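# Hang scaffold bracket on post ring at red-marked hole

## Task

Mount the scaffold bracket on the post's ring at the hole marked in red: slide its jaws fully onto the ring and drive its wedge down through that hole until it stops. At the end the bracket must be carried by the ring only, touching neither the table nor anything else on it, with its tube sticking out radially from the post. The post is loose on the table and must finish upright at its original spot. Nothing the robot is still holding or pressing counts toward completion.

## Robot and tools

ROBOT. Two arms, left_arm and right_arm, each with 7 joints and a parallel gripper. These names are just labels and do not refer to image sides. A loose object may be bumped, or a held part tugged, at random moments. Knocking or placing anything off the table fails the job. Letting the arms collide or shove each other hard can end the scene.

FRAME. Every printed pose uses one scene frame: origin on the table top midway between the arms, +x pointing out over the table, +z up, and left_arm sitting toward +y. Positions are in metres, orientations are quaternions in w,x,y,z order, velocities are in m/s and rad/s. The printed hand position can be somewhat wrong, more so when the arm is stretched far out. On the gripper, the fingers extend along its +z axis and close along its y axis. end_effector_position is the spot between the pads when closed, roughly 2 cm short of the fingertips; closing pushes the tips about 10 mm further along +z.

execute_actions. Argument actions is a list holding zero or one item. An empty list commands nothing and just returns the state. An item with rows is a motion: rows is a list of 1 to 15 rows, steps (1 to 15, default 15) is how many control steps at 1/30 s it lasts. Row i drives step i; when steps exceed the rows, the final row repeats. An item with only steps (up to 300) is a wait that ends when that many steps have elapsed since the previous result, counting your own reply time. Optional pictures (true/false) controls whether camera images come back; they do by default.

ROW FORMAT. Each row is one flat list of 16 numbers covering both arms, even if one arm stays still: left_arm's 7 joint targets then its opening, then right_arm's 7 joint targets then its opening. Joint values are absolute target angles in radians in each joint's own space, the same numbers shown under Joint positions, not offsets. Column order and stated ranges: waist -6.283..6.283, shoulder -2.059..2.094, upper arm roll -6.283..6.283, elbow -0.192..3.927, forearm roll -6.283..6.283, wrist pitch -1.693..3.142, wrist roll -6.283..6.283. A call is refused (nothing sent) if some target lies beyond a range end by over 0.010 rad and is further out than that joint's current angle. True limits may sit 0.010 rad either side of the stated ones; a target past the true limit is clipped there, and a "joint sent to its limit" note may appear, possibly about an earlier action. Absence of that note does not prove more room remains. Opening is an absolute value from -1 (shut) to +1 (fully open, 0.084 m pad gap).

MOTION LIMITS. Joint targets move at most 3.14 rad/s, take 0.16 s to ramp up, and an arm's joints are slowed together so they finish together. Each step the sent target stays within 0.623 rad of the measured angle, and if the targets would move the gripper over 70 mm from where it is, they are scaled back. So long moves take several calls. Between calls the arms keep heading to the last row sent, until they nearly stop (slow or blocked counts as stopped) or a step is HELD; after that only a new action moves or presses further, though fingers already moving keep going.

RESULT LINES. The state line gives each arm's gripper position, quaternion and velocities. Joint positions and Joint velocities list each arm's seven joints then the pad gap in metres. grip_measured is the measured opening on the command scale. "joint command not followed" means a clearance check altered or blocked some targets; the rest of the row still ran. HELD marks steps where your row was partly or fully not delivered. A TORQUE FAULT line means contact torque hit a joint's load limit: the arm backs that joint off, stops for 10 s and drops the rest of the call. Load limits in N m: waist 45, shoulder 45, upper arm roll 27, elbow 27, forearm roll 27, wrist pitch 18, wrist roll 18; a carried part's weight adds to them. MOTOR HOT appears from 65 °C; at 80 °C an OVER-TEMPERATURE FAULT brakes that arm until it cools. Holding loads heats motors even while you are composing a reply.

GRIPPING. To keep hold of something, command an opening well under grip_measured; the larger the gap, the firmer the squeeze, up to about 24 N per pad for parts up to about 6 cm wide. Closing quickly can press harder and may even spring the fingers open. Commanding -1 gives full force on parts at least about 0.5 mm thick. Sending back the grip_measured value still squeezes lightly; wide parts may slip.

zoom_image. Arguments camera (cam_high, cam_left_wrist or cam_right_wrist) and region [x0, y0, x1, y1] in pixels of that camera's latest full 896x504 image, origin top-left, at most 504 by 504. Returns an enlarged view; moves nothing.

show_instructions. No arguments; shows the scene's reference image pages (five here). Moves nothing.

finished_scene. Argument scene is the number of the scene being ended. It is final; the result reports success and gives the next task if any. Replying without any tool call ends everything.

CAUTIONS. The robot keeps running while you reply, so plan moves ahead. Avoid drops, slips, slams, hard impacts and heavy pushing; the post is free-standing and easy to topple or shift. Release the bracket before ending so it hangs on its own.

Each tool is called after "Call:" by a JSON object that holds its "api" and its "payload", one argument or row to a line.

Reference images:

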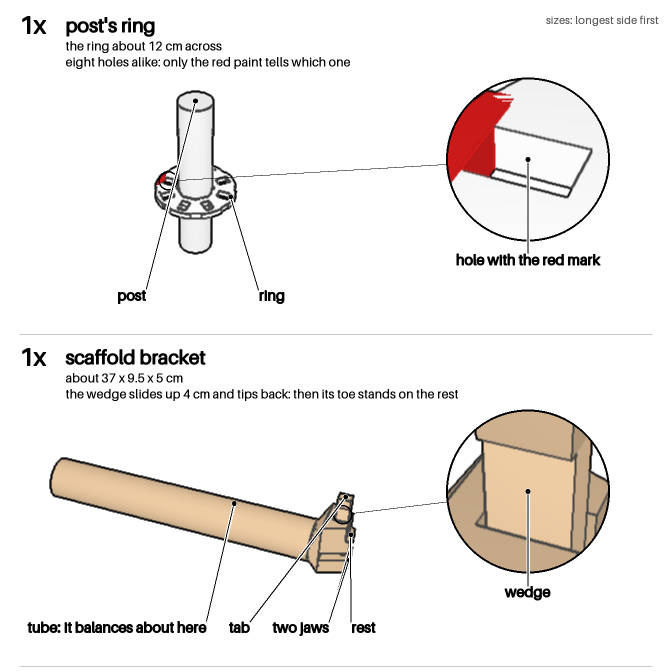

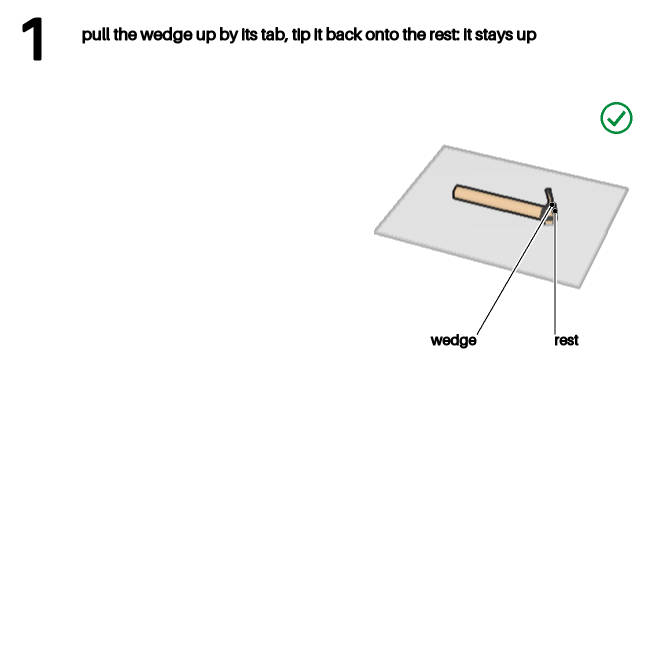

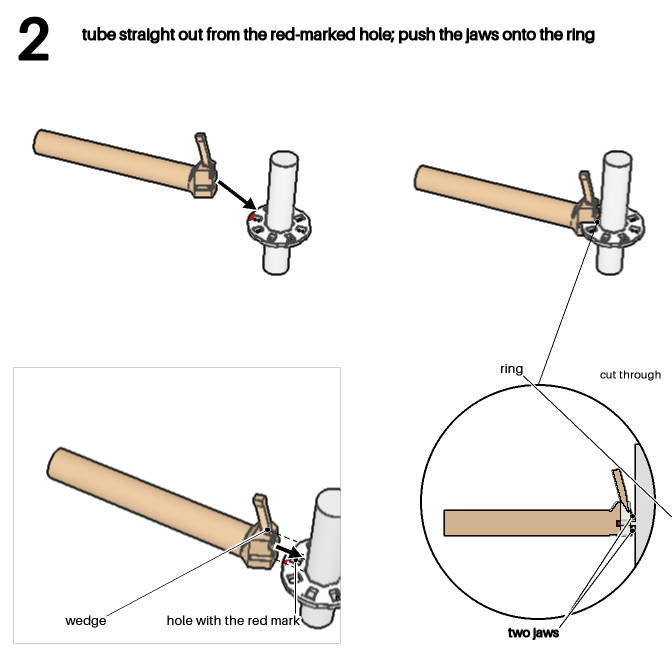

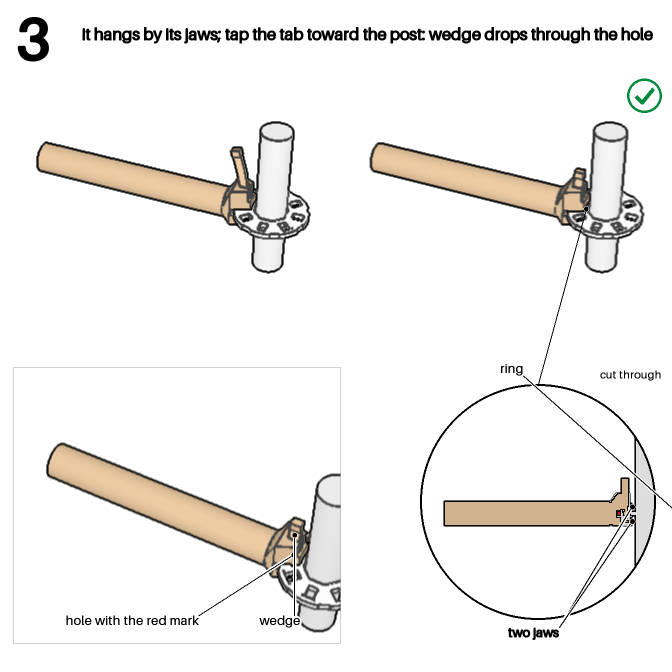

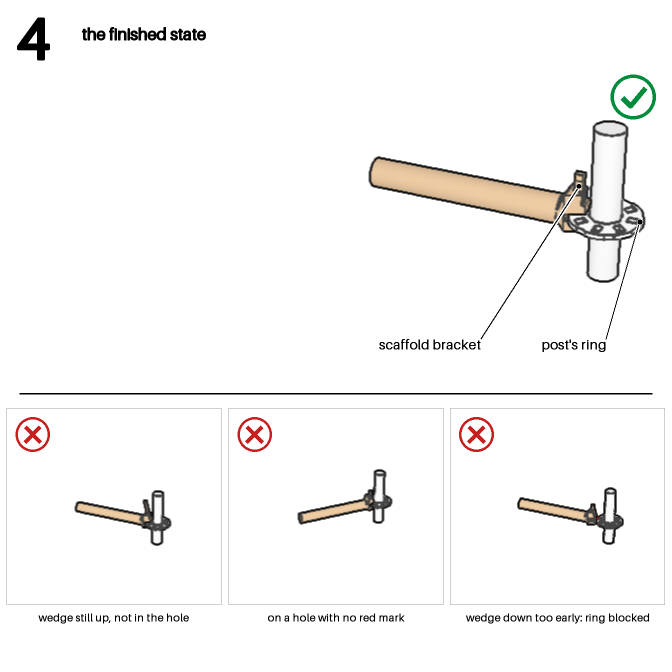

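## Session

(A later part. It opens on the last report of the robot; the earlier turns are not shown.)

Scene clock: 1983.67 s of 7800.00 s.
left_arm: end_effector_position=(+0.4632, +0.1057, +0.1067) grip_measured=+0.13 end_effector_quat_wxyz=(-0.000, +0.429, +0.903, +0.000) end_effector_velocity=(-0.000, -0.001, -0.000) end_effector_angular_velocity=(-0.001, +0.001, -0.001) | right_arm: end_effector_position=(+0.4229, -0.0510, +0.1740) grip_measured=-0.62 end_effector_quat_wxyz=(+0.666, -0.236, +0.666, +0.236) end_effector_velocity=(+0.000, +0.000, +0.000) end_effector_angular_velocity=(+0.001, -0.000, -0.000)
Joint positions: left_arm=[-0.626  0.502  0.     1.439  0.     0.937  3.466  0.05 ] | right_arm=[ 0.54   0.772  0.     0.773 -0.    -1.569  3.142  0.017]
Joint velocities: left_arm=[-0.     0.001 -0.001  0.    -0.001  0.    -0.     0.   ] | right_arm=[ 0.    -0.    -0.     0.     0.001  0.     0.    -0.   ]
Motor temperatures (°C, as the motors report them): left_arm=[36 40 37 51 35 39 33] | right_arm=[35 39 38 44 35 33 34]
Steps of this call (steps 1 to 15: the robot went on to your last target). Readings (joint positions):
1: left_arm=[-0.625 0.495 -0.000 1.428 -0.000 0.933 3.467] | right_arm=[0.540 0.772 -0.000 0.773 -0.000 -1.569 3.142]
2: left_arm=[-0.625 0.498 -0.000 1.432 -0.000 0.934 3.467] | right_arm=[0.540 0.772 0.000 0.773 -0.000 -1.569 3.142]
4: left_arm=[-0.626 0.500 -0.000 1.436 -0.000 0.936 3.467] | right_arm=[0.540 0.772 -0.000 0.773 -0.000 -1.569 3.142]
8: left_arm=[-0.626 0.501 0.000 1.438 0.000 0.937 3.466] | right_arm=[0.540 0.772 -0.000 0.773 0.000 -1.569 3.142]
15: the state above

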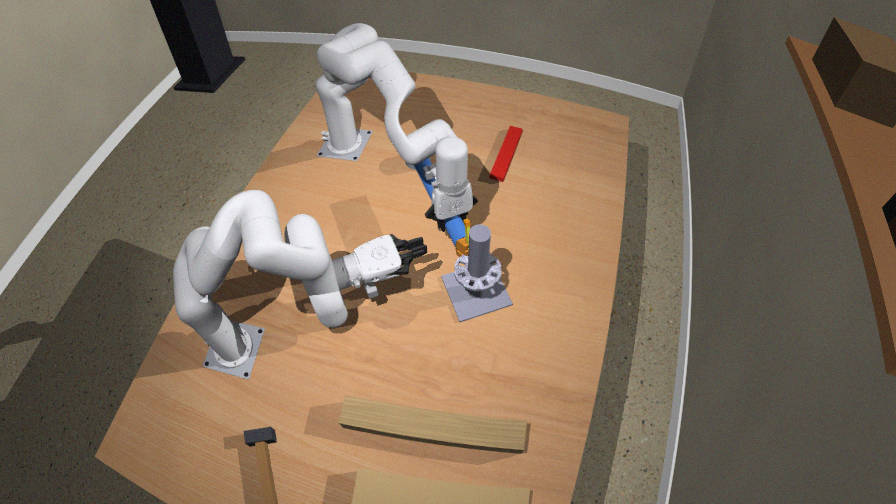

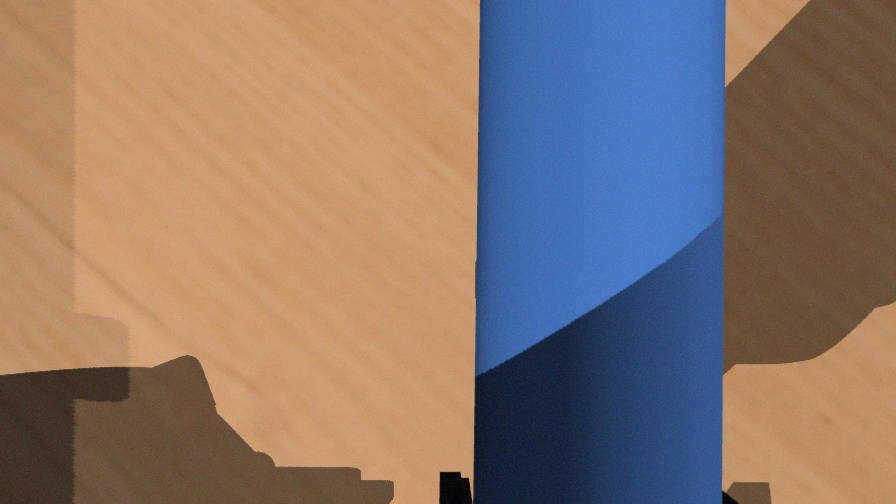

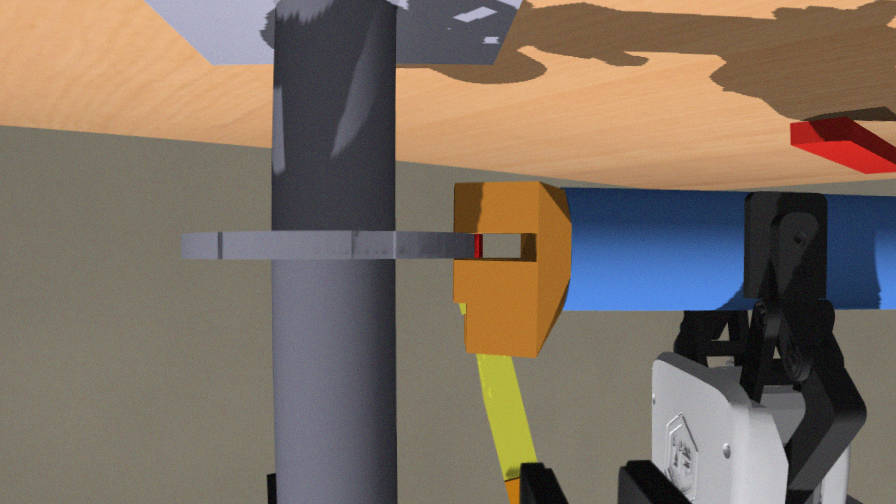

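Call:
{"api": "execute_actions", "payload": {
  "actions": [
    {"rows": [
[-0.6262,0.5039,0,1.4421,0,0.9381,3.4660,-1,0.54,0.7718,0,0.7733,0,-1.5692,3.1416,-0.6],
[-0.6267,0.5071,0,1.4471,0,0.9400,3.4655,-1,0.54,0.7718,0,0.7733,0,-1.5692,3.1416,-0.6],
[-0.6273,0.5108,0,1.4530,0,0.9421,3.4649,-1,0.54,0.7718,0,0.7733,0,-1.5692,3.1416,-0.6],
[-0.6279,0.5146,0,1.4588,0,0.9443,3.4643,-1,0.54,0.7718,0,0.7733,0,-1.5692,3.1416,-0.6],
[-0.6285,0.5183,0,1.4647,0,0.9464,3.4637,-1,0.54,0.7718,0,0.7733,0,-1.5692,3.1416,-0.6],
[-0.6291,0.5220,0,1.4706,0,0.9486,3.4631,-1,0.54,0.7718,0,0.7733,0,-1.5692,3.1416,-0.6],
[-0.6297,0.5257,0,1.4765,0,0.9507,3.4625,-1,0.54,0.7718,0,0.7733,0,-1.5692,3.1416,-0.6],
[-0.6303,0.5295,0,1.4823,0,0.9529,3.4619,-1,0.54,0.7718,0,0.7733,0,-1.5692,3.1416,-0.6],
[-0.6309,0.5332,0,1.4882,0,0.9550,3.4613,-1,0.54,0.7718,0,0.7733,0,-1.5692,3.1416,-0.6],
[-0.6314,0.5369,0,1.4941,0,0.9572,3.4608,-1,0.54,0.7718,0,0.7733,0,-1.5692,3.1416,-0.6],
[-0.6320,0.5406,0,1.4999,0,0.9593,3.4602,-1,0.54,0.7718,0,0.7733,0,-1.5692,3.1416,-0.6],
[-0.6326,0.5444,0,1.5058,0,0.9615,3.4596,-1,0.54,0.7718,0,0.7733,0,-1.5692,3.1416,-0.6],
[-0.6332,0.5481,0,1.5117,0,0.9636,3.4590,-1,0.54,0.7718,0,0.7733,0,-1.5692,3.1416,-0.6],
[-0.6338,0.5518,0,1.5176,0,0.9658,3.4584,-1,0.54,0.7718,0,0.7733,0,-1.5692,3.1416,-0.6],
[-0.6343,0.5550,0,1.5226,0,0.9676,3.4579,-1,0.54,0.7718,0,0.7733,0,-1.5692,3.1416,-0.6]
], "steps": 15}
  ],
  "pictures": false
}}

Call:
{"api": "execute_actions", "payload": {
  "actions": [
    {"steps": 15}
  ]
}}

Call:
{"api": "zoom_image", "payload": {
  "camera": "cam_right_wrist",
  "region": [380, 190, 580, 300]
}}

Scene clock: 2015.00 s of 7800.00 s.
left_arm: end_effector_position=(+0.4719, +0.0954, +0.1065) grip_measured=+0.13 end_effector_quat_wxyz=(-0.000, +0.429, +0.903, -0.000) end_effector_velocity=(+0.023, -0.025, -0.001) end_effector_angular_velocity=(+0.000, -0.000, +0.002) | right_arm: end_effector_position=(+0.4229, -0.0510, +0.1740) grip_measured=-0.62 end_effector_quat_wxyz=(+0.666, -0.236, +0.666, +0.236) end_effector_velocity=(-0.000, +0.000, +0.000) end_effector_angular_velocity=(+0.000, +0.000, -0.001)
Joint positions: left_arm=[-0.633  0.544 -0.     1.505 -0.     0.961  3.46   0.05 ] | right_arm=[ 0.54   0.772 -0.     0.773  0.    -1.569  3.142  0.017]
Joint velocities: left_arm=[-0.016  0.109  0.001  0.172 -0.     0.063 -0.017  0.   ] | right_arm=[ 0.    -0.     0.001 -0.     0.001 -0.    -0.     0.   ]
Motor temperatures (°C, as the motors report them): left_arm=[36 40 37 51 35 39 33] | right_arm=[35 39 38 43 35 33 34]
Steps of this call (steps 1 to 15: the robot went on to your last target; steps 16 to 90: nothing new was sent; then 27.83 s passed at rest; steps 91 to 105: all 15 steps of this action). Readings (joint positions):
91: left_arm=[-0.626 0.502 0.000 1.439 0.000 0.937 3.466] | right_arm=[0.540 0.772 0.000 0.773 -0.000 -1.569 3.142]
92: left_arm=[-0.626 0.502 0.000 1.440 0.000 0.937 3.466] | right_arm=[0.540 0.772 0.000 0.773 0.000 -1.569 3.142]
94: left_arm=[-0.626 0.506 0.000 1.445 0.000 0.940 3.466] | right_arm=[0.540 0.772 -0.000 0.773 0.000 -1.569 3.142]
98: left_arm=[-0.628 0.518 0.000 1.465 0.000 0.946 3.464] | right_arm=[0.540 0.772 0.000 0.773 -0.000 -1.569 3.142]
105: the state above

Scene clock: 2015.50 s of 7800.00 s.
left_arm: end_effector_position=(+0.4742, +0.0928, +0.1064) grip_measured=+0.13 end_effector_quat_wxyz=(-0.000, +0.429, +0.903, +0.000) end_effector_velocity=(-0.001, +0.000, -0.001) end_effector_angular_velocity=(+0.002, +0.002, +0.000) | right_arm: end_effector_position=(+0.4229, -0.0510, +0.1740) grip_measured=-0.62 end_effector_quat_wxyz=(+0.666, -0.236, +0.666, +0.236) end_effector_velocity=(-0.000, +0.001, -0.000) end_effector_angular_velocity=(-0.002, -0.002, +0.001)
Joint positions: left_arm=[-0.634  0.555  0.     1.522  0.     0.968  3.458  0.05 ] | right_arm=[ 0.54   0.772 -0.     0.773  0.    -1.569  3.142  0.017]
Joint velocities: left_arm=[ 0.     0.001 -0.001 -0.002  0.    -0.    -0.001 -0.   ] | right_arm=[ 0.002  0.    -0.001  0.001  0.001  0.    -0.002 -0.   ]
Motor temperatures (°C, as the motors report them): left_arm=[36 40 37 51 35 39 33] | right_arm=[35 39 38 43 35 33 34]
Steps of this call (steps 1 to 15: the robot went on to your last target). Readings (joint positions):
1: left_arm=[-0.633 0.547 -0.000 1.510 -0.000 0.963 3.459] | right_arm=[0.540 0.772 0.000 0.773 0.000 -1.569 3.142]
2: left_arm=[-0.634 0.550 -0.000 1.515 -0.000 0.964 3.459] | right_arm=[0.540 0.772 0.000 0.773 -0.000 -1.569 3.142]
4: left_arm=[-0.634 0.553 -0.000 1.519 -0.000 0.966 3.458] | right_arm=[0.540 0.772 0.000 0.773 -0.000 -1.569 3.142]
8: left_arm=[-0.634 0.554 -0.000 1.522 -0.000 0.967 3.458] | right_arm=[0.540 0.772 -0.000 0.773 0.000 -1.569 3.142]
15: the state above

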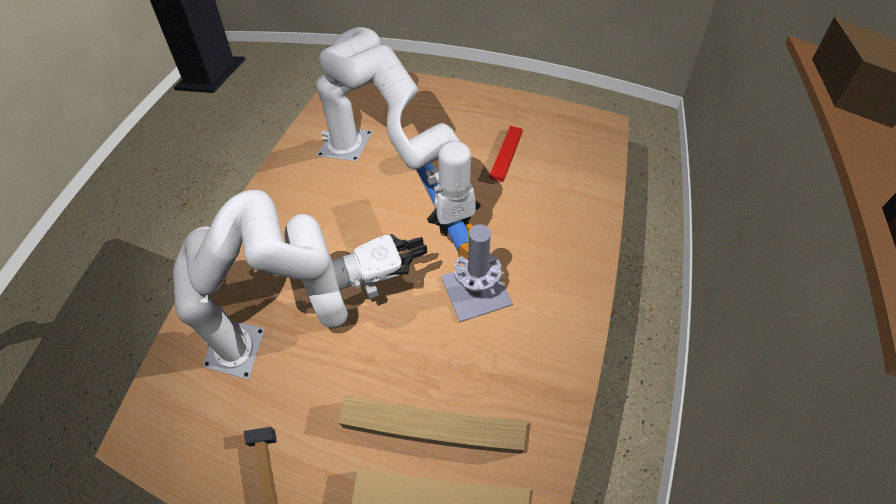

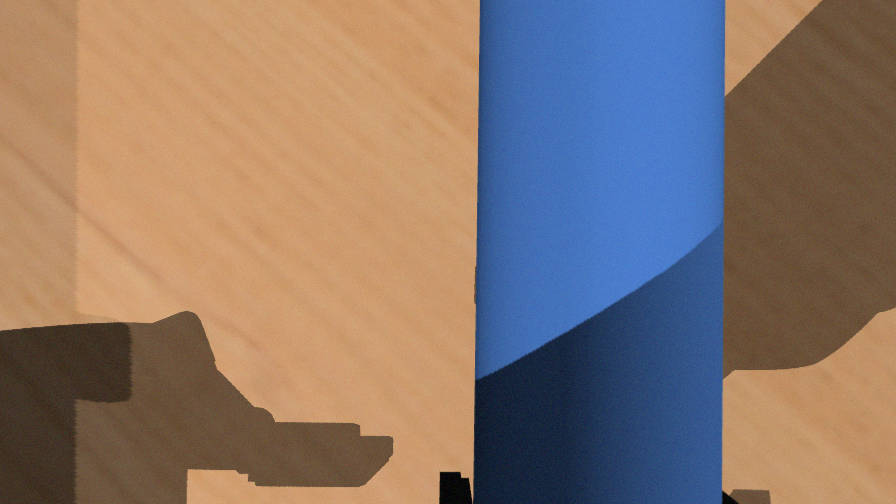

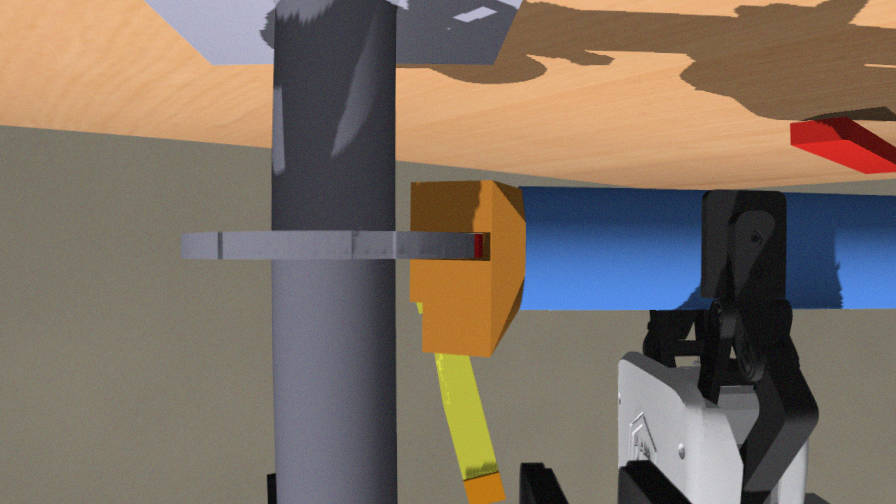

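Region (380, 190, 580, 300) of cam_right_wrist's 896x504 image, scaled by 2.520, with more detail than that image has; it fills the top 277 rows of this view, and the rest is white.

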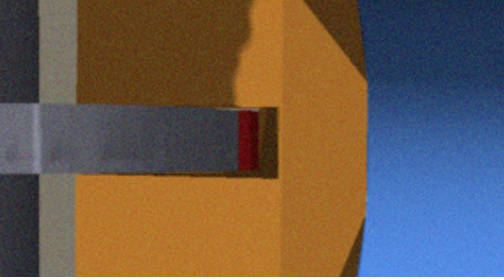

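Call:
{"api": "execute_actions", "payload": {
  "actions": [
    {"rows": [
[-0.6345,0.5563,0,1.5246,0,0.9684,3.4577,-1,0.54,0.7718,0,0.7733,0,-1.5692,3.1416,-0.6],
[-0.6347,0.5575,0,1.5267,0,0.9692,3.4575,-1,0.54,0.7718,0,0.7733,0,-1.5692,3.1416,-0.6],
[-0.6349,0.5588,0,1.5287,0,0.9699,3.4573,-1,0.54,0.7718,0,0.7733,0,-1.5692,3.1416,-0.6],
[-0.6351,0.5600,0,1.5307,0,0.9707,3.4571,-1,0.54,0.7718,0,0.7733,0,-1.5692,3.1416,-0.6],
[-0.6354,0.5613,0,1.5328,0,0.9715,3.4569,-1,0.54,0.7718,0,0.7733,0,-1.5692,3.1416,-0.6],
[-0.6356,0.5626,0,1.5348,0,0.9723,3.4566,-1,0.54,0.7718,0,0.7733,0,-1.5692,3.1416,-0.6],
[-0.6358,0.5638,0,1.5368,0,0.9731,3.4564,-1,0.54,0.7718,0,0.7733,0,-1.5692,3.1416,-0.6],
[-0.6360,0.5651,0,1.5388,0,0.9738,3.4562,-1,0.54,0.7718,0,0.7733,0,-1.5692,3.1416,-0.6],
[-0.6362,0.5663,0,1.5409,0,0.9746,3.4560,-1,0.54,0.7718,0,0.7733,0,-1.5692,3.1416,-0.6],
[-0.6364,0.5676,0,1.5429,0,0.9754,3.4558,-1,0.54,0.7718,0,0.7733,0,-1.5692,3.1416,-0.6]
], "steps": 15}
  ],
  "pictures": false
}}

Call:
{"api": "execute_actions", "payload": {
  "actions": [
    {"steps": 10}
  ]
}}

Call:
{"api": "zoom_image", "payload": {
  "camera": "cam_right_wrist",
  "region": [380, 190, 580, 300]
}}

Scene clock: 2045.33 s of 7800.00 s.
left_arm: end_effector_position=(+0.4756, +0.0912, +0.1050) grip_measured=+0.13 end_effector_quat_wxyz=(-0.003, +0.429, +0.903, +0.001) end_effector_velocity=(+0.001, -0.001, +0.000) end_effector_angular_velocity=(+0.001, -0.000, -0.001) | right_arm: end_effector_position=(+0.4229, -0.0510, +0.1740) grip_measured=-0.62 end_effector_quat_wxyz=(+0.666, -0.236, +0.666, +0.236) end_effector_velocity=(-0.000, +0.000, +0.000) end_effector_angular_velocity=(-0.000, -0.000, +0.001)
Joint positions: left_arm=[-0.636  0.567  0.001  1.54   0.     0.978  3.456  0.05 ] | right_arm=[ 0.54   0.772  0.     0.773  0.    -1.569  3.142  0.017]
Joint velocities: left_arm=[-0.001  0.006  0.     0.011  0.001  0.005 -0.001 -0.   ] | right_arm=[ 0. -0.  0. -0. -0.  0. -0. -0.]
Motor temperatures (°C, as the motors report them): left_arm=[36 41 37 51 35 39 33] | right_arm=[35 39 38 43 35 33 34]
Steps of this call (steps 1 to 15: the robot went on to your last target; steps 16 to 90: nothing new was sent; then 26.33 s passed at rest; steps 91 to 105: all 15 steps of this action). Readings (joint positions):
91: left_arm=[-0.634 0.555 -0.000 1.523 -0.000 0.968 3.458] | right_arm=[0.540 0.772 -0.000 0.773 0.000 -1.569 3.142]
92: left_arm=[-0.634 0.555 0.000 1.523 0.000 0.968 3.458] | right_arm=[0.540 0.772 -0.000 0.773 -0.000 -1.569 3.142]
94: left_arm=[-0.635 0.557 0.000 1.526 0.000 0.969 3.458] | right_arm=[0.540 0.772 -0.000 0.773 -0.000 -1.569 3.142]
98: left_arm=[-0.635 0.561 0.000 1.532 0.000 0.972 3.457] | right_arm=[0.540 0.772 -0.000 0.773 0.000 -1.569 3.142]
105: the state above

Scene clock: 2045.67 s of 7800.00 s.
left_arm: end_effector_position=(+0.4766, +0.0902, +0.1057) grip_measured=+0.13 end_effector_quat_wxyz=(-0.001, +0.429, +0.903, +0.000) end_effector_velocity=(+0.000, -0.000, +0.001) end_effector_angular_velocity=(-0.001, -0.001, +0.000) | right_arm: end_effector_position=(+0.4229, -0.0510, +0.1740) grip_measured=-0.62 end_effector_quat_wxyz=(+0.666, -0.236, +0.666, +0.236) end_effector_velocity=(-0.000, +0.001, +0.000) end_effector_angular_velocity=(-0.000, -0.001, +0.002)
Joint positions: left_arm=[-0.636  0.568  0.     1.542  0.     0.975  3.456  0.05 ] | right_arm=[ 0.54   0.772  0.     0.773 -0.    -1.569  3.142  0.017]
Joint velocities: left_arm=[-0.    -0.001 -0.     0.001 -0.     0.    -0.     0.   ] | right_arm=[ 0.001 -0.    -0.     0.001 -0.001 -0.    -0.001  0.   ]
Motor temperatures (°C, as the motors report them): left_arm=[36 41 37 51 35 39 33] | right_arm=[35 39 38 43 35 33 34]
Steps of this call (steps 1 to 10: the robot went on to your last target). Readings (joint positions):
1: left_arm=[-0.636 0.568 0.001 1.540 0.000 0.978 3.456] | right_arm=[0.540 0.772 0.000 0.773 -0.000 -1.569 3.142]
2: left_arm=[-0.636 0.568 0.001 1.540 0.000 0.978 3.456] | right_arm=[0.540 0.772 0.000 0.773 -0.000 -1.569 3.142]
4: left_arm=[-0.636 0.568 0.001 1.541 0.000 0.977 3.456] | right_arm=[0.540 0.772 -0.000 0.773 0.000 -1.569 3.142]
8: left_arm=[-0.636 0.568 0.000 1.542 0.000 0.976 3.456] | right_arm=[0.540 0.772 -0.000 0.773 0.000 -1.569 3.142]
10: the state above

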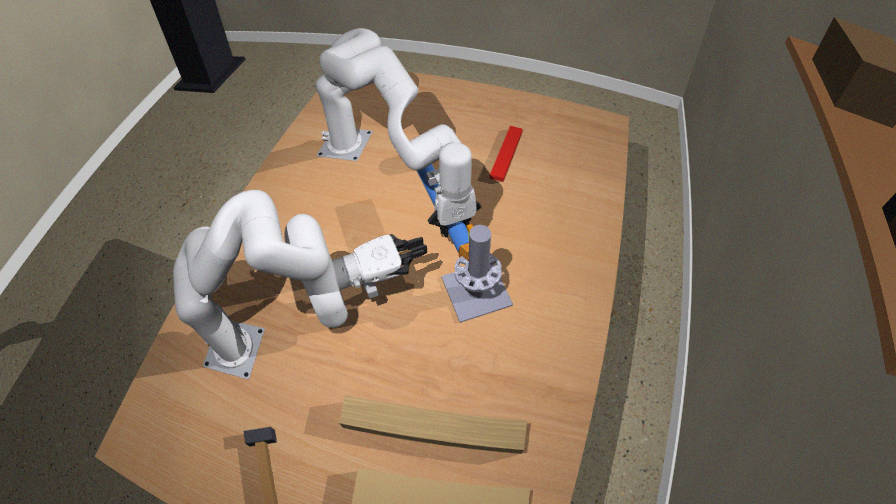

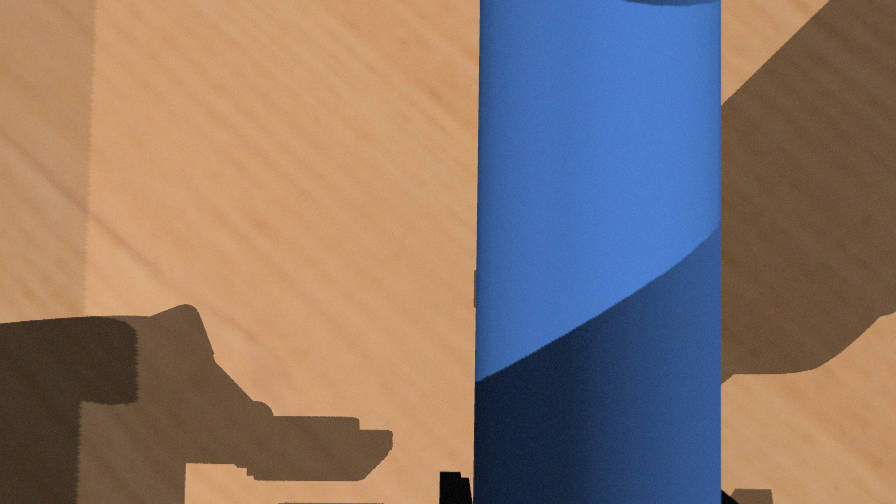

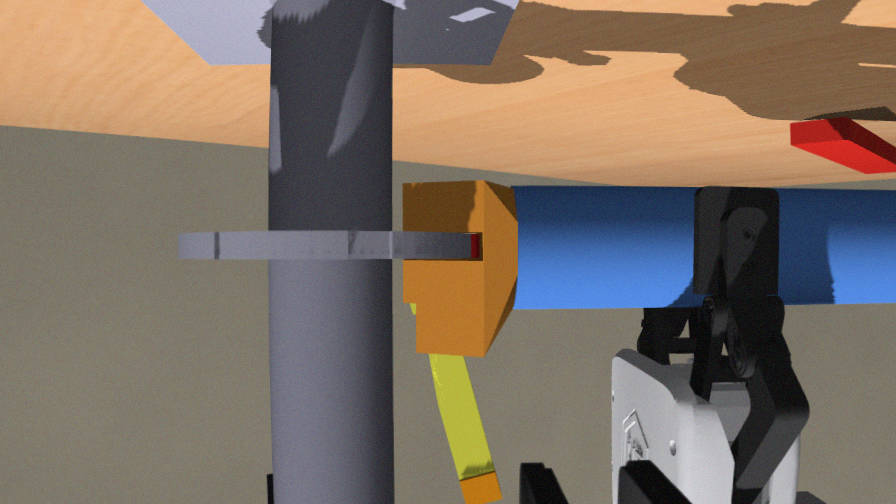

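Region (380, 190, 580, 300) of cam_right_wrist's 896x504 image, scaled by 2.520, with more detail than that image has; it fills the top 277 rows of this view, and the rest is white.

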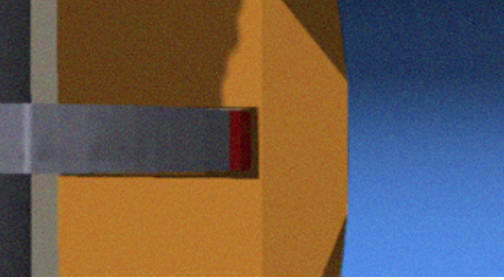

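Call:
{"api": "execute_actions", "payload": {
  "actions": [
    {"rows": [
[-0.6362,0.5668,0,1.5415,0,0.9749,3.4560,-0.5,0.54,0.7718,0,0.7733,0,-1.5692,3.1416,-0.6],
[-0.6362,0.5668,0,1.5415,0,0.9749,3.4560,-0.3,0.54,0.7718,0,0.7733,0,-1.5692,3.1416,-0.6],
[-0.6362,0.5668,0,1.5415,0,0.9749,3.4560,-0.15,0.54,0.7718,0,0.7733,0,-1.5692,3.1416,-0.6],
[-0.6362,0.5668,0,1.5415,0,0.9749,3.4560,-0.05,0.54,0.7718,0,0.7733,0,-1.5692,3.1416,-0.6],
[-0.6362,0.5668,0,1.5415,0,0.9749,3.4560,0.03,0.54,0.7718,0,0.7733,0,-1.5692,3.1416,-0.6],
[-0.6362,0.5668,0,1.5415,0,0.9749,3.4560,0.08,0.54,0.7718,0,0.7733,0,-1.5692,3.1416,-0.6],
[-0.6362,0.5668,0,1.5415,0,0.9749,3.4560,0.11,0.54,0.7718,0,0.7733,0,-1.5692,3.1416,-0.6],
[-0.6362,0.5668,0,1.5415,0,0.9749,3.4560,0.13,0.54,0.7718,0,0.7733,0,-1.5692,3.1416,-0.6],
[-0.6362,0.5668,0,1.5415,0,0.9749,3.4560,0.15,0.54,0.7718,0,0.7733,0,-1.5692,3.1416,-0.6],
[-0.6362,0.5668,0,1.5415,0,0.9749,3.4560,0.17,0.54,0.7718,0,0.7733,0,-1.5692,3.1416,-0.6],
[-0.6362,0.5668,0,1.5415,0,0.9749,3.4560,0.19,0.54,0.7718,0,0.7733,0,-1.5692,3.1416,-0.6],
[-0.6362,0.5668,0,1.5415,0,0.9749,3.4560,0.21,0.54,0.7718,0,0.7733,0,-1.5692,3.1416,-0.6],
[-0.6362,0.5668,0,1.5415,0,0.9749,3.4560,0.23,0.54,0.7718,0,0.7733,0,-1.5692,3.1416,-0.6],
[-0.6362,0.5668,0,1.5415,0,0.9749,3.4560,0.25,0.54,0.7718,0,0.7733,0,-1.5692,3.1416,-0.6],
[-0.6362,0.5668,0,1.5415,0,0.9749,3.4560,0.28,0.54,0.7718,0,0.7733,0,-1.5692,3.1416,-0.6]
], "steps": 15}
  ],
  "pictures": false
}}

Call:
{"api": "execute_actions", "payload": {
  "actions": [
    {"steps": 20}
  ]
}}

Scene clock: 2083.20 s of 7800.00 s.
left_arm: end_effector_position=(+0.4794, +0.0878, +0.1122) grip_measured=+0.25 end_effector_quat_wxyz=(+0.006, +0.429, +0.903, -0.001) end_effector_velocity=(-0.022, +0.019, -0.044) end_effector_angular_velocity=(+0.058, +0.084, +0.007) | right_arm: end_effector_position=(+0.4229, -0.0510, +0.1740) grip_measured=-0.62 end_effector_quat_wxyz=(+0.666, -0.236, +0.666, +0.236) end_effector_velocity=(+0.000, -0.000, +0.000) end_effector_angular_velocity=(-0.000, -0.000, -0.002)
Joint positions: left_arm=[-0.636  0.561 -0.     1.548 -0.     0.973  3.456  0.055] | right_arm=[ 0.54   0.772 -0.     0.773 -0.    -1.569  3.142  0.017]
Joint velocities: left_arm=[ 0.003  0.036  0.004 -0.053  0.001  0.013 -0.001  0.037] | right_arm=[-0.001 -0.     0.    -0.     0.001  0.    -0.    -0.   ]
Motor temperatures (°C, as the motors report them): left_arm=[36 41 37 54 35 39 33] | right_arm=[35 39 38 43 35 33 34]
Steps of this call (steps 1 to 15: the robot went on to your last target; steps 16 to 110: nothing new was sent; then 33.37 s passed at rest; steps 111 to 125: all 15 steps of this action). Readings (joint positions):
111: left_arm=[-0.637 0.567 -0.000 1.543 -0.000 0.975 3.456] | right_arm=[0.540 0.772 -0.000 0.773 0.000 -1.569 3.142]
112: left_arm=[-0.637 0.567 -0.000 1.543 -0.000 0.975 3.456] | right_arm=[0.540 0.772 -0.000 0.773 0.000 -1.569 3.142]
114: left_arm=[-0.637 0.567 -0.000 1.543 -0.000 0.974 3.456] | right_arm=[0.540 0.772 0.000 0.773 -0.000 -1.569 3.142]
118: left_arm=[-0.636 0.567 -0.000 1.542 -0.000 0.974 3.456] | right_arm=[0.540 0.772 0.000 0.773 0.000 -1.569 3.142]
125: the state above

Scene clock: 2083.87 s of 7800.00 s.
left_arm: end_effector_position=(+0.4765, +0.0899, +0.1064) grip_measured=+0.27 end_effector_quat_wxyz=(-0.000, +0.429, +0.903, +0.000) end_effector_velocity=(-0.000, -0.001, -0.000) end_effector_angular_velocity=(-0.000, +0.000, -0.002) | right_arm: end_effector_position=(+0.4229, -0.0510, +0.1740) grip_measured=-0.62 end_effector_quat_wxyz=(+0.666, -0.236, +0.666, +0.236) end_effector_velocity=(+0.001, -0.001, +0.000) end_effector_angular_velocity=(-0.000, -0.000, -0.004)
Joint positions: left_arm=[-0.636  0.567 -0.     1.542 -0.     0.975  3.456  0.056] | right_arm=[ 0.54   0.772  0.     0.773  0.    -1.569  3.142  0.017]
Joint velocities: left_arm=[-0.     0.    -0.001  0.     0.     0.     0.    -0.   ] | right_arm=[-0.001 -0.    -0.001 -0.     0.002  0.    -0.    -0.   ]
Motor temperatures (°C, as the motors report them): left_arm=[36 41 37 54 35 39 33] | right_arm=[35 39 38 43 35 33 34]
Steps of this call (steps 1 to 15: the robot went on to your last target; steps 16 to 20: nothing new was sent). Readings (joint positions):
1: left_arm=[-0.636 0.563 -0.000 1.546 -0.000 0.974 3.456] | right_arm=[0.540 0.772 0.000 0.773 -0.000 -1.569 3.142]
2: left_arm=[-0.636 0.564 0.000 1.544 -0.000 0.974 3.456] | right_arm=[0.540 0.772 -0.000 0.773 0.000 -1.569 3.142]
4: left_arm=[-0.636 0.565 0.000 1.543 -0.000 0.974 3.456] | right_arm=[0.540 0.772 0.000 0.773 0.000 -1.569 3.142]
8: left_arm=[-0.636 0.566 -0.000 1.542 -0.000 0.975 3.456] | right_arm=[0.540 0.772 0.000 0.773 0.000 -1.569 3.142]
20: the state above
All arms were judged still, so your last target was given up. Only a new action makes them travel on or press farther. Fingers that are still opening or closing keep moving.

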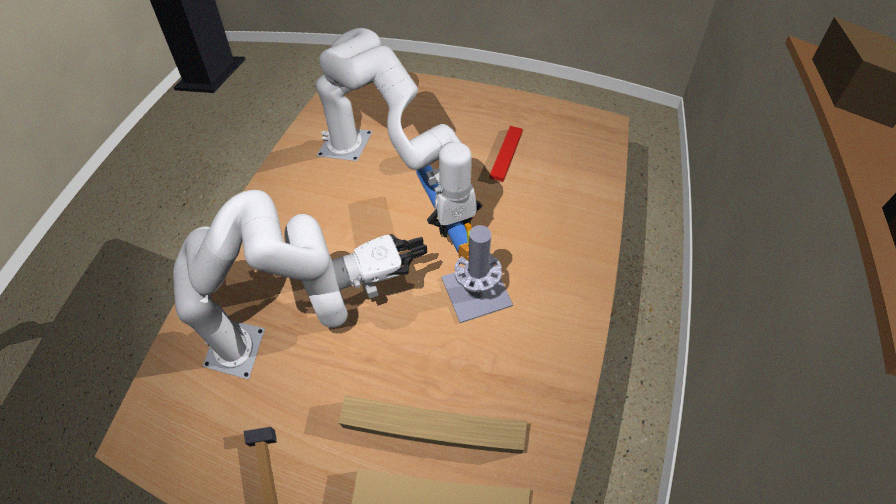

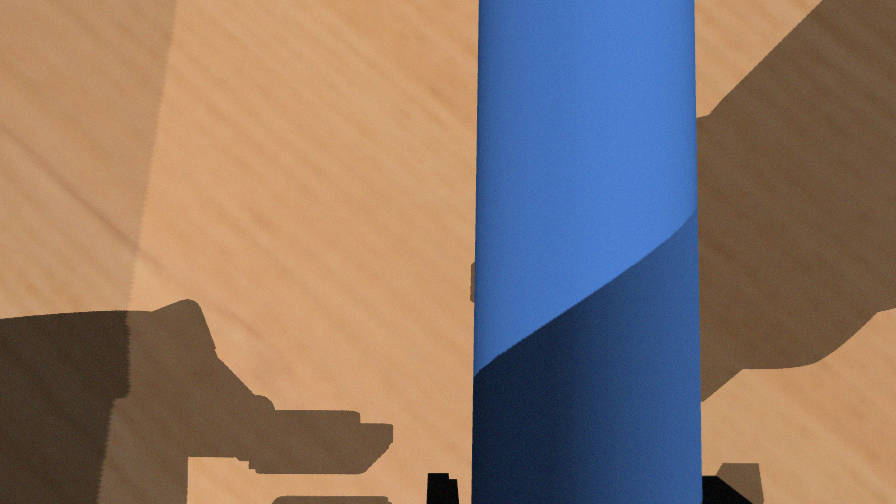

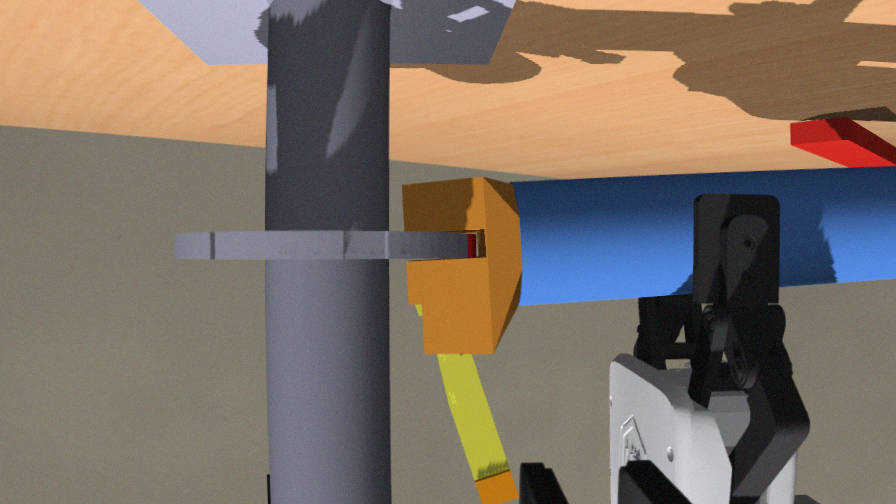

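Call:
{"api": "execute_actions", "payload": {
  "actions": [
    {"rows": [
[-0.6362,0.5668,0,1.5415,0,0.9749,3.4560,0.6,0.54,0.7718,0,0.7733,0,-1.5692,3.1416,-0.6],
[-0.6362,0.5668,0,1.5415,0,0.9749,3.4560,0.6,0.54,0.7718,0,0.7733,0,-1.5692,3.1416,-0.6],
[-0.6362,0.5668,0,1.5415,0,0.9749,3.4560,0.6,0.54,0.7718,0,0.7733,0,-1.5692,3.1416,-0.6],
[-0.6362,0.5668,0,1.5415,0,0.9749,3.4560,0.6,0.54,0.7718,0,0.7733,0,-1.5692,3.1416,-0.6],
[-0.6364,0.4741,0,1.6875,0,1.2134,3.4558,0.6,0.54,0.7718,0,0.7733,0,-1.5692,3.1416,-0.6]
], "steps": 15}
  ],
  "pictures": false
}}

Call:
{"api": "execute_actions", "payload": {
  "actions": [
    {"rows": [
[-0.6364,0.4741,0,1.6875,0,1.2134,3.4558,-1,0.54,0.7718,0,0.7733,0,-1.5692,3.1416,-0.6]
], "steps": 15}
  ],
  "pictures": false
}}

Scene clock: 2150.10 s of 7800.00 s.
left_arm: end_effector_position=(+0.4796, +0.0876, +0.2045) grip_measured=+0.59 end_effector_quat_wxyz=(+0.008, +0.429, +0.903, -0.001) end_effector_velocity=(-0.030, +0.020, +0.037) end_effector_angular_velocity=(+0.067, +0.105, +0.001) | right_arm: end_effector_position=(+0.4229, -0.0510, +0.1740) grip_measured=-0.62 end_effector_quat_wxyz=(+0.666, -0.236, +0.666, +0.236) end_effector_velocity=(-0.000, +0.001, +0.000) end_effector_angular_velocity=(+0.000, -0.000, +0.001)
Joint positions: left_arm=[-0.636  0.475 -0.     1.683  0.     1.193  3.456  0.069] | right_arm=[ 0.54   0.772  0.     0.773 -0.    -1.569  3.142  0.017]
Joint velocities: left_arm=[ 0.001 -0.044 -0.     0.069 -0.     0.237  0.    -0.   ] | right_arm=[ 0.001 -0.001  0.    -0.    -0.     0.    -0.    -0.   ]
Motor temperatures (°C, as the motors report them): left_arm=[36 40 37 48 35 38 33] | right_arm=[35 39 38 43 35 33 34]
Steps of this call (steps 1 to 90: nothing new was sent; then 62.73 s passed at rest; steps 91 to 105: all 15 steps of this action). Readings (joint positions):
91: left_arm=[-0.636 0.567 -0.000 1.541 0.000 0.975 3.456] | right_arm=[0.540 0.772 -0.000 0.773 0.000 -1.569 3.142]
92: left_arm=[-0.636 0.567 -0.000 1.541 -0.000 0.975 3.456] | right_arm=[0.540 0.772 -0.000 0.773 -0.000 -1.569 3.142]
94: left_arm=[-0.636 0.567 0.000 1.542 -0.000 0.975 3.456] | right_arm=[0.540 0.772 -0.000 0.773 -0.000 -1.569 3.142]
98: left_arm=[-0.636 0.554 0.000 1.563 -0.000 1.023 3.456] | right_arm=[0.540 0.772 -0.000 0.773 0.000 -1.569 3.142]
105: the state above

Scene clock: 2150.60 s of 7800.00 s.
left_arm: end_effector_position=(+0.4763, +0.0899, +0.2047) grip_measured=-1.00 end_effector_quat_wxyz=(-0.000, +0.429, +0.903, +0.000) end_effector_velocity=(+0.000, +0.000, +0.001) end_effector_angular_velocity=(-0.000, -0.001, +0.000) | right_arm: end_effector_position=(+0.4229, -0.0510, +0.1740) grip_measured=-0.62 end_effector_quat_wxyz=(+0.666, -0.236, +0.666, +0.236) end_effector_velocity=(+0.000, -0.000, +0.000) end_effector_angular_velocity=(-0.000, -0.001, -0.000)
Joint positions: left_arm=[-0.636  0.474  0.     1.687 -0.     1.213  3.456  0.   ] | right_arm=[ 0.54   0.772 -0.     0.773  0.    -1.569  3.142  0.017]
Joint velocities: left_arm=[ 0.001 -0.001  0.     0.001  0.     0.001  0.     0.   ] | right_arm=[-0.001 -0.     0.    -0.    -0.    -0.    -0.001 -0.   ]
Motor temperatures (°C, as the motors report them): left_arm=[36 40 37 49 35 38 33] | right_arm=[35 39 38 43 35 33 34]
Steps of this call (steps 1 to 15: all 15 steps of this action). Readings (joint positions):
1: left_arm=[-0.636 0.474 -0.000 1.684 0.000 1.199 3.456] | right_arm=[0.540 0.772 -0.000 0.773 0.000 -1.569 3.142]
2: left_arm=[-0.636 0.475 -0.000 1.684 0.000 1.204 3.456] | right_arm=[0.540 0.772 0.000 0.773 -0.000 -1.569 3.142]
4: left_arm=[-0.636 0.477 0.000 1.682 -0.000 1.209 3.456] | right_arm=[0.540 0.772 -0.000 0.773 -0.000 -1.569 3.142]
8: left_arm=[-0.636 0.476 0.000 1.685 -0.000 1.213 3.456] | right_arm=[0.540 0.772 0.000 0.773 -0.000 -1.569 3.142]
15: the state above

Call:
{"api": "execute_actions", "payload": {
  "actions": [
    {"rows": [
[-0.6375,0.4724,0,1.6811,0,1.1962,3.4547,-1,0.54,0.7718,0,0.7733,0,-1.68,3.1416,-0.6],
[-0.6398,0.4690,0,1.6683,0,1.1618,3.4524,-1,0.54,0.7718,0,0.7733,0,-1.68,3.1416,-0.6],
[-0.6421,0.4657,0,1.6555,0,1.1273,3.4501,-1,0.54,0.7718,0,0.7733,0,-1.68,3.1416,-0.6],
[-0.6444,0.4623,0,1.6427,0,1.0929,3.4478,-1,0.54,0.7718,0,0.7733,0,-1.68,3.1416,-0.6],
[-0.6467,0.4589,0,1.6299,0,1.0585,3.4455,-1,0.54,0.7718,0,0.7733,0,-1.68,3.1416,-0.6],
[-0.6490,0.4556,0,1.6171,0,1.0240,3.4432,-1,0.54,0.7718,0,0.7733,0,-1.68,3.1416,-0.6],
[-0.6513,0.4522,0,1.6043,0,0.9896,3.4409,-1,0.54,0.7718,0,0.7733,0,-1.68,3.1416,-0.6],
[-0.6536,0.4488,0,1.5915,0,0.9552,3.4386,-1,0.54,0.7718,0,0.7733,0,-1.68,3.1416,-0.6],
[-0.6559,0.4455,0,1.5787,0,0.9207,3.4363,-1,0.54,0.7718,0,0.7733,0,-1.68,3.1416,-0.6],
[-0.6582,0.4421,0,1.5659,0,0.8863,3.4340,-1,0.54,0.7718,0,0.7733,0,-1.68,3.1416,-0.6],
[-0.6593,0.4404,0,1.5595,0,0.8691,3.4329,-1,0.54,0.7718,0,0.7733,0,-1.68,3.1416,-0.6]
], "steps": 15}
  ],
  "pictures": false
}}

Call:
{"api": "execute_actions", "payload": {
  "actions": [
    {"steps": 15}
  ]
}}

Scene clock: 2170.33 s of 7800.00 s.
left_arm: end_effector_position=(+0.5042, +0.0546, +0.2042) grip_measured=-1.00 end_effector_quat_wxyz=(+0.114, +0.427, +0.897, -0.017) end_effector_velocity=(+0.024, -0.030, +0.008) end_effector_angular_velocity=(-0.124, -0.176, +0.001) | right_arm: end_effector_position=(+0.4153, -0.0572, +0.2010) grip_measured=-0.62 end_effector_quat_wxyz=(+0.702, -0.223, +0.629, +0.249) end_effector_velocity=(-0.001, -0.001, +0.002) end_effector_angular_velocity=(+0.006, -0.008, +0.000)
Joint positions: left_arm=[-0.658  0.443 -0.001  1.568 -0.     0.894  3.435  0.   ] | right_arm=[ 0.54   0.772 -0.     0.773  0.    -1.679  3.142  0.017]
Joint velocities: left_arm=[-0.018 -0.028  0.001 -0.101  0.    -0.288 -0.019  0.   ] | right_arm=[ 0.     0.001 -0.    -0.    -0.    -0.011 -0.001  0.   ]
Motor temperatures (°C, as the motors report them): left_arm=[36 40 37 49 35 38 33] | right_arm=[35 39 38 43 35 33 34]
Steps of this call (steps 1 to 15: the robot went on to your last target; steps 16 to 90: nothing new was sent; then 16.23 s passed at rest; steps 91 to 105: all 15 steps of this action). Readings (joint positions):
91: left_arm=[-0.636 0.474 0.000 1.687 -0.000 1.213 3.456] | right_arm=[0.540 0.772 -0.000 0.773 0.000 -1.569 3.142]
92: left_arm=[-0.637 0.474 0.000 1.686 0.000 1.209 3.456] | right_arm=[0.540 0.772 -0.000 0.773 0.000 -1.574 3.142]
94: left_arm=[-0.638 0.471 0.000 1.677 0.000 1.183 3.454] | right_arm=[0.540 0.772 -0.000 0.773 0.000 -1.611 3.142]
98: left_arm=[-0.645 0.461 0.000 1.637 0.000 1.078 3.447] | right_arm=[0.540 0.772 0.000 0.773 -0.000 -1.666 3.142]
105: the state above

Scene clock: 2170.83 s of 7800.00 s.
left_arm: end_effector_position=(+0.5067, +0.0526, +0.2050) grip_measured=-1.00 end_effector_quat_wxyz=(+0.123, +0.426, +0.896, -0.019) end_effector_velocity=(+0.000, +0.000, -0.000) end_effector_angular_velocity=(+0.000, -0.000, +0.001) | right_arm: end_effector_position=(+0.4152, -0.0573, +0.2013) grip_measured=-0.62 end_effector_quat_wxyz=(+0.702, -0.223, +0.629, +0.249) end_effector_velocity=(+0.000, -0.000, +0.000) end_effector_angular_velocity=(-0.000, -0.000, -0.001)
Joint positions: left_arm=[-0.659  0.44   0.     1.56   0.     0.869  3.433  0.   ] | right_arm=[ 0.54   0.772 -0.     0.773  0.    -1.68   3.142  0.017]
Joint velocities: left_arm=[ 0.    -0.     0.001 -0.001 -0.    -0.001 -0.     0.   ] | right_arm=[-0.001 -0.    -0.     0.     0.     0.    -0.001  0.   ]
Motor temperatures (°C, as the motors report them): left_arm=[36 40 37 49 35 38 33] | right_arm=[35 39 38 43 35 33 34]
Steps of this call (steps 1 to 15: the robot went on to your last target). Readings (joint positions):
1: left_arm=[-0.659 0.442 -0.001 1.565 -0.000 0.886 3.434] | right_arm=[0.540 0.772 -0.000 0.773 0.000 -1.679 3.142]
2: left_arm=[-0.659 0.442 -0.000 1.564 -0.000 0.881 3.434] | right_arm=[0.540 0.772 -0.000 0.773 0.000 -1.679 3.142]
4: left_arm=[-0.659 0.441 0.000 1.562 0.000 0.875 3.433] | right_arm=[0.540 0.772 -0.000 0.773 0.000 -1.680 3.142]
8: left_arm=[-0.659 0.441 0.000 1.560 0.000 0.870 3.433] | right_arm=[0.540 0.772 -0.000 0.773 0.000 -1.680 3.142]
15: the state above

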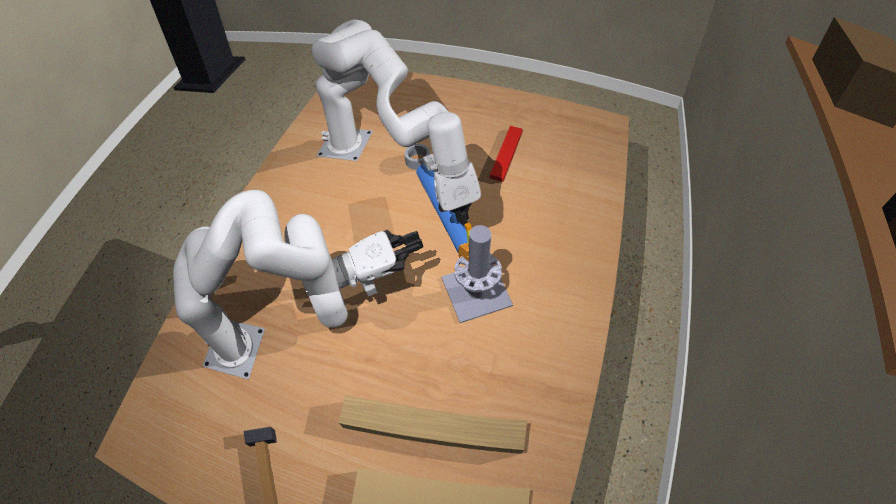

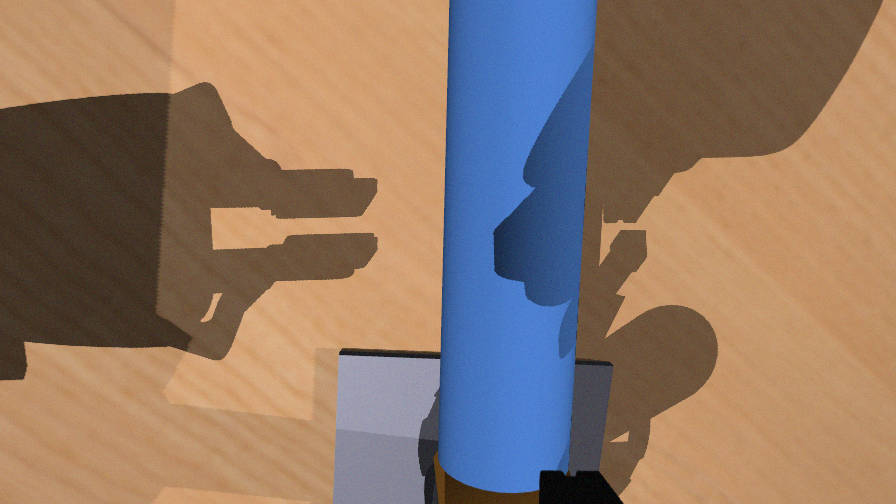

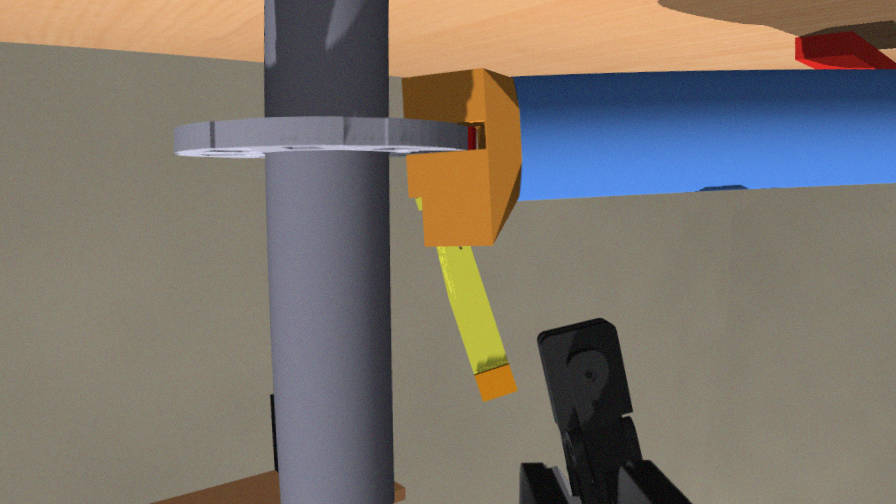

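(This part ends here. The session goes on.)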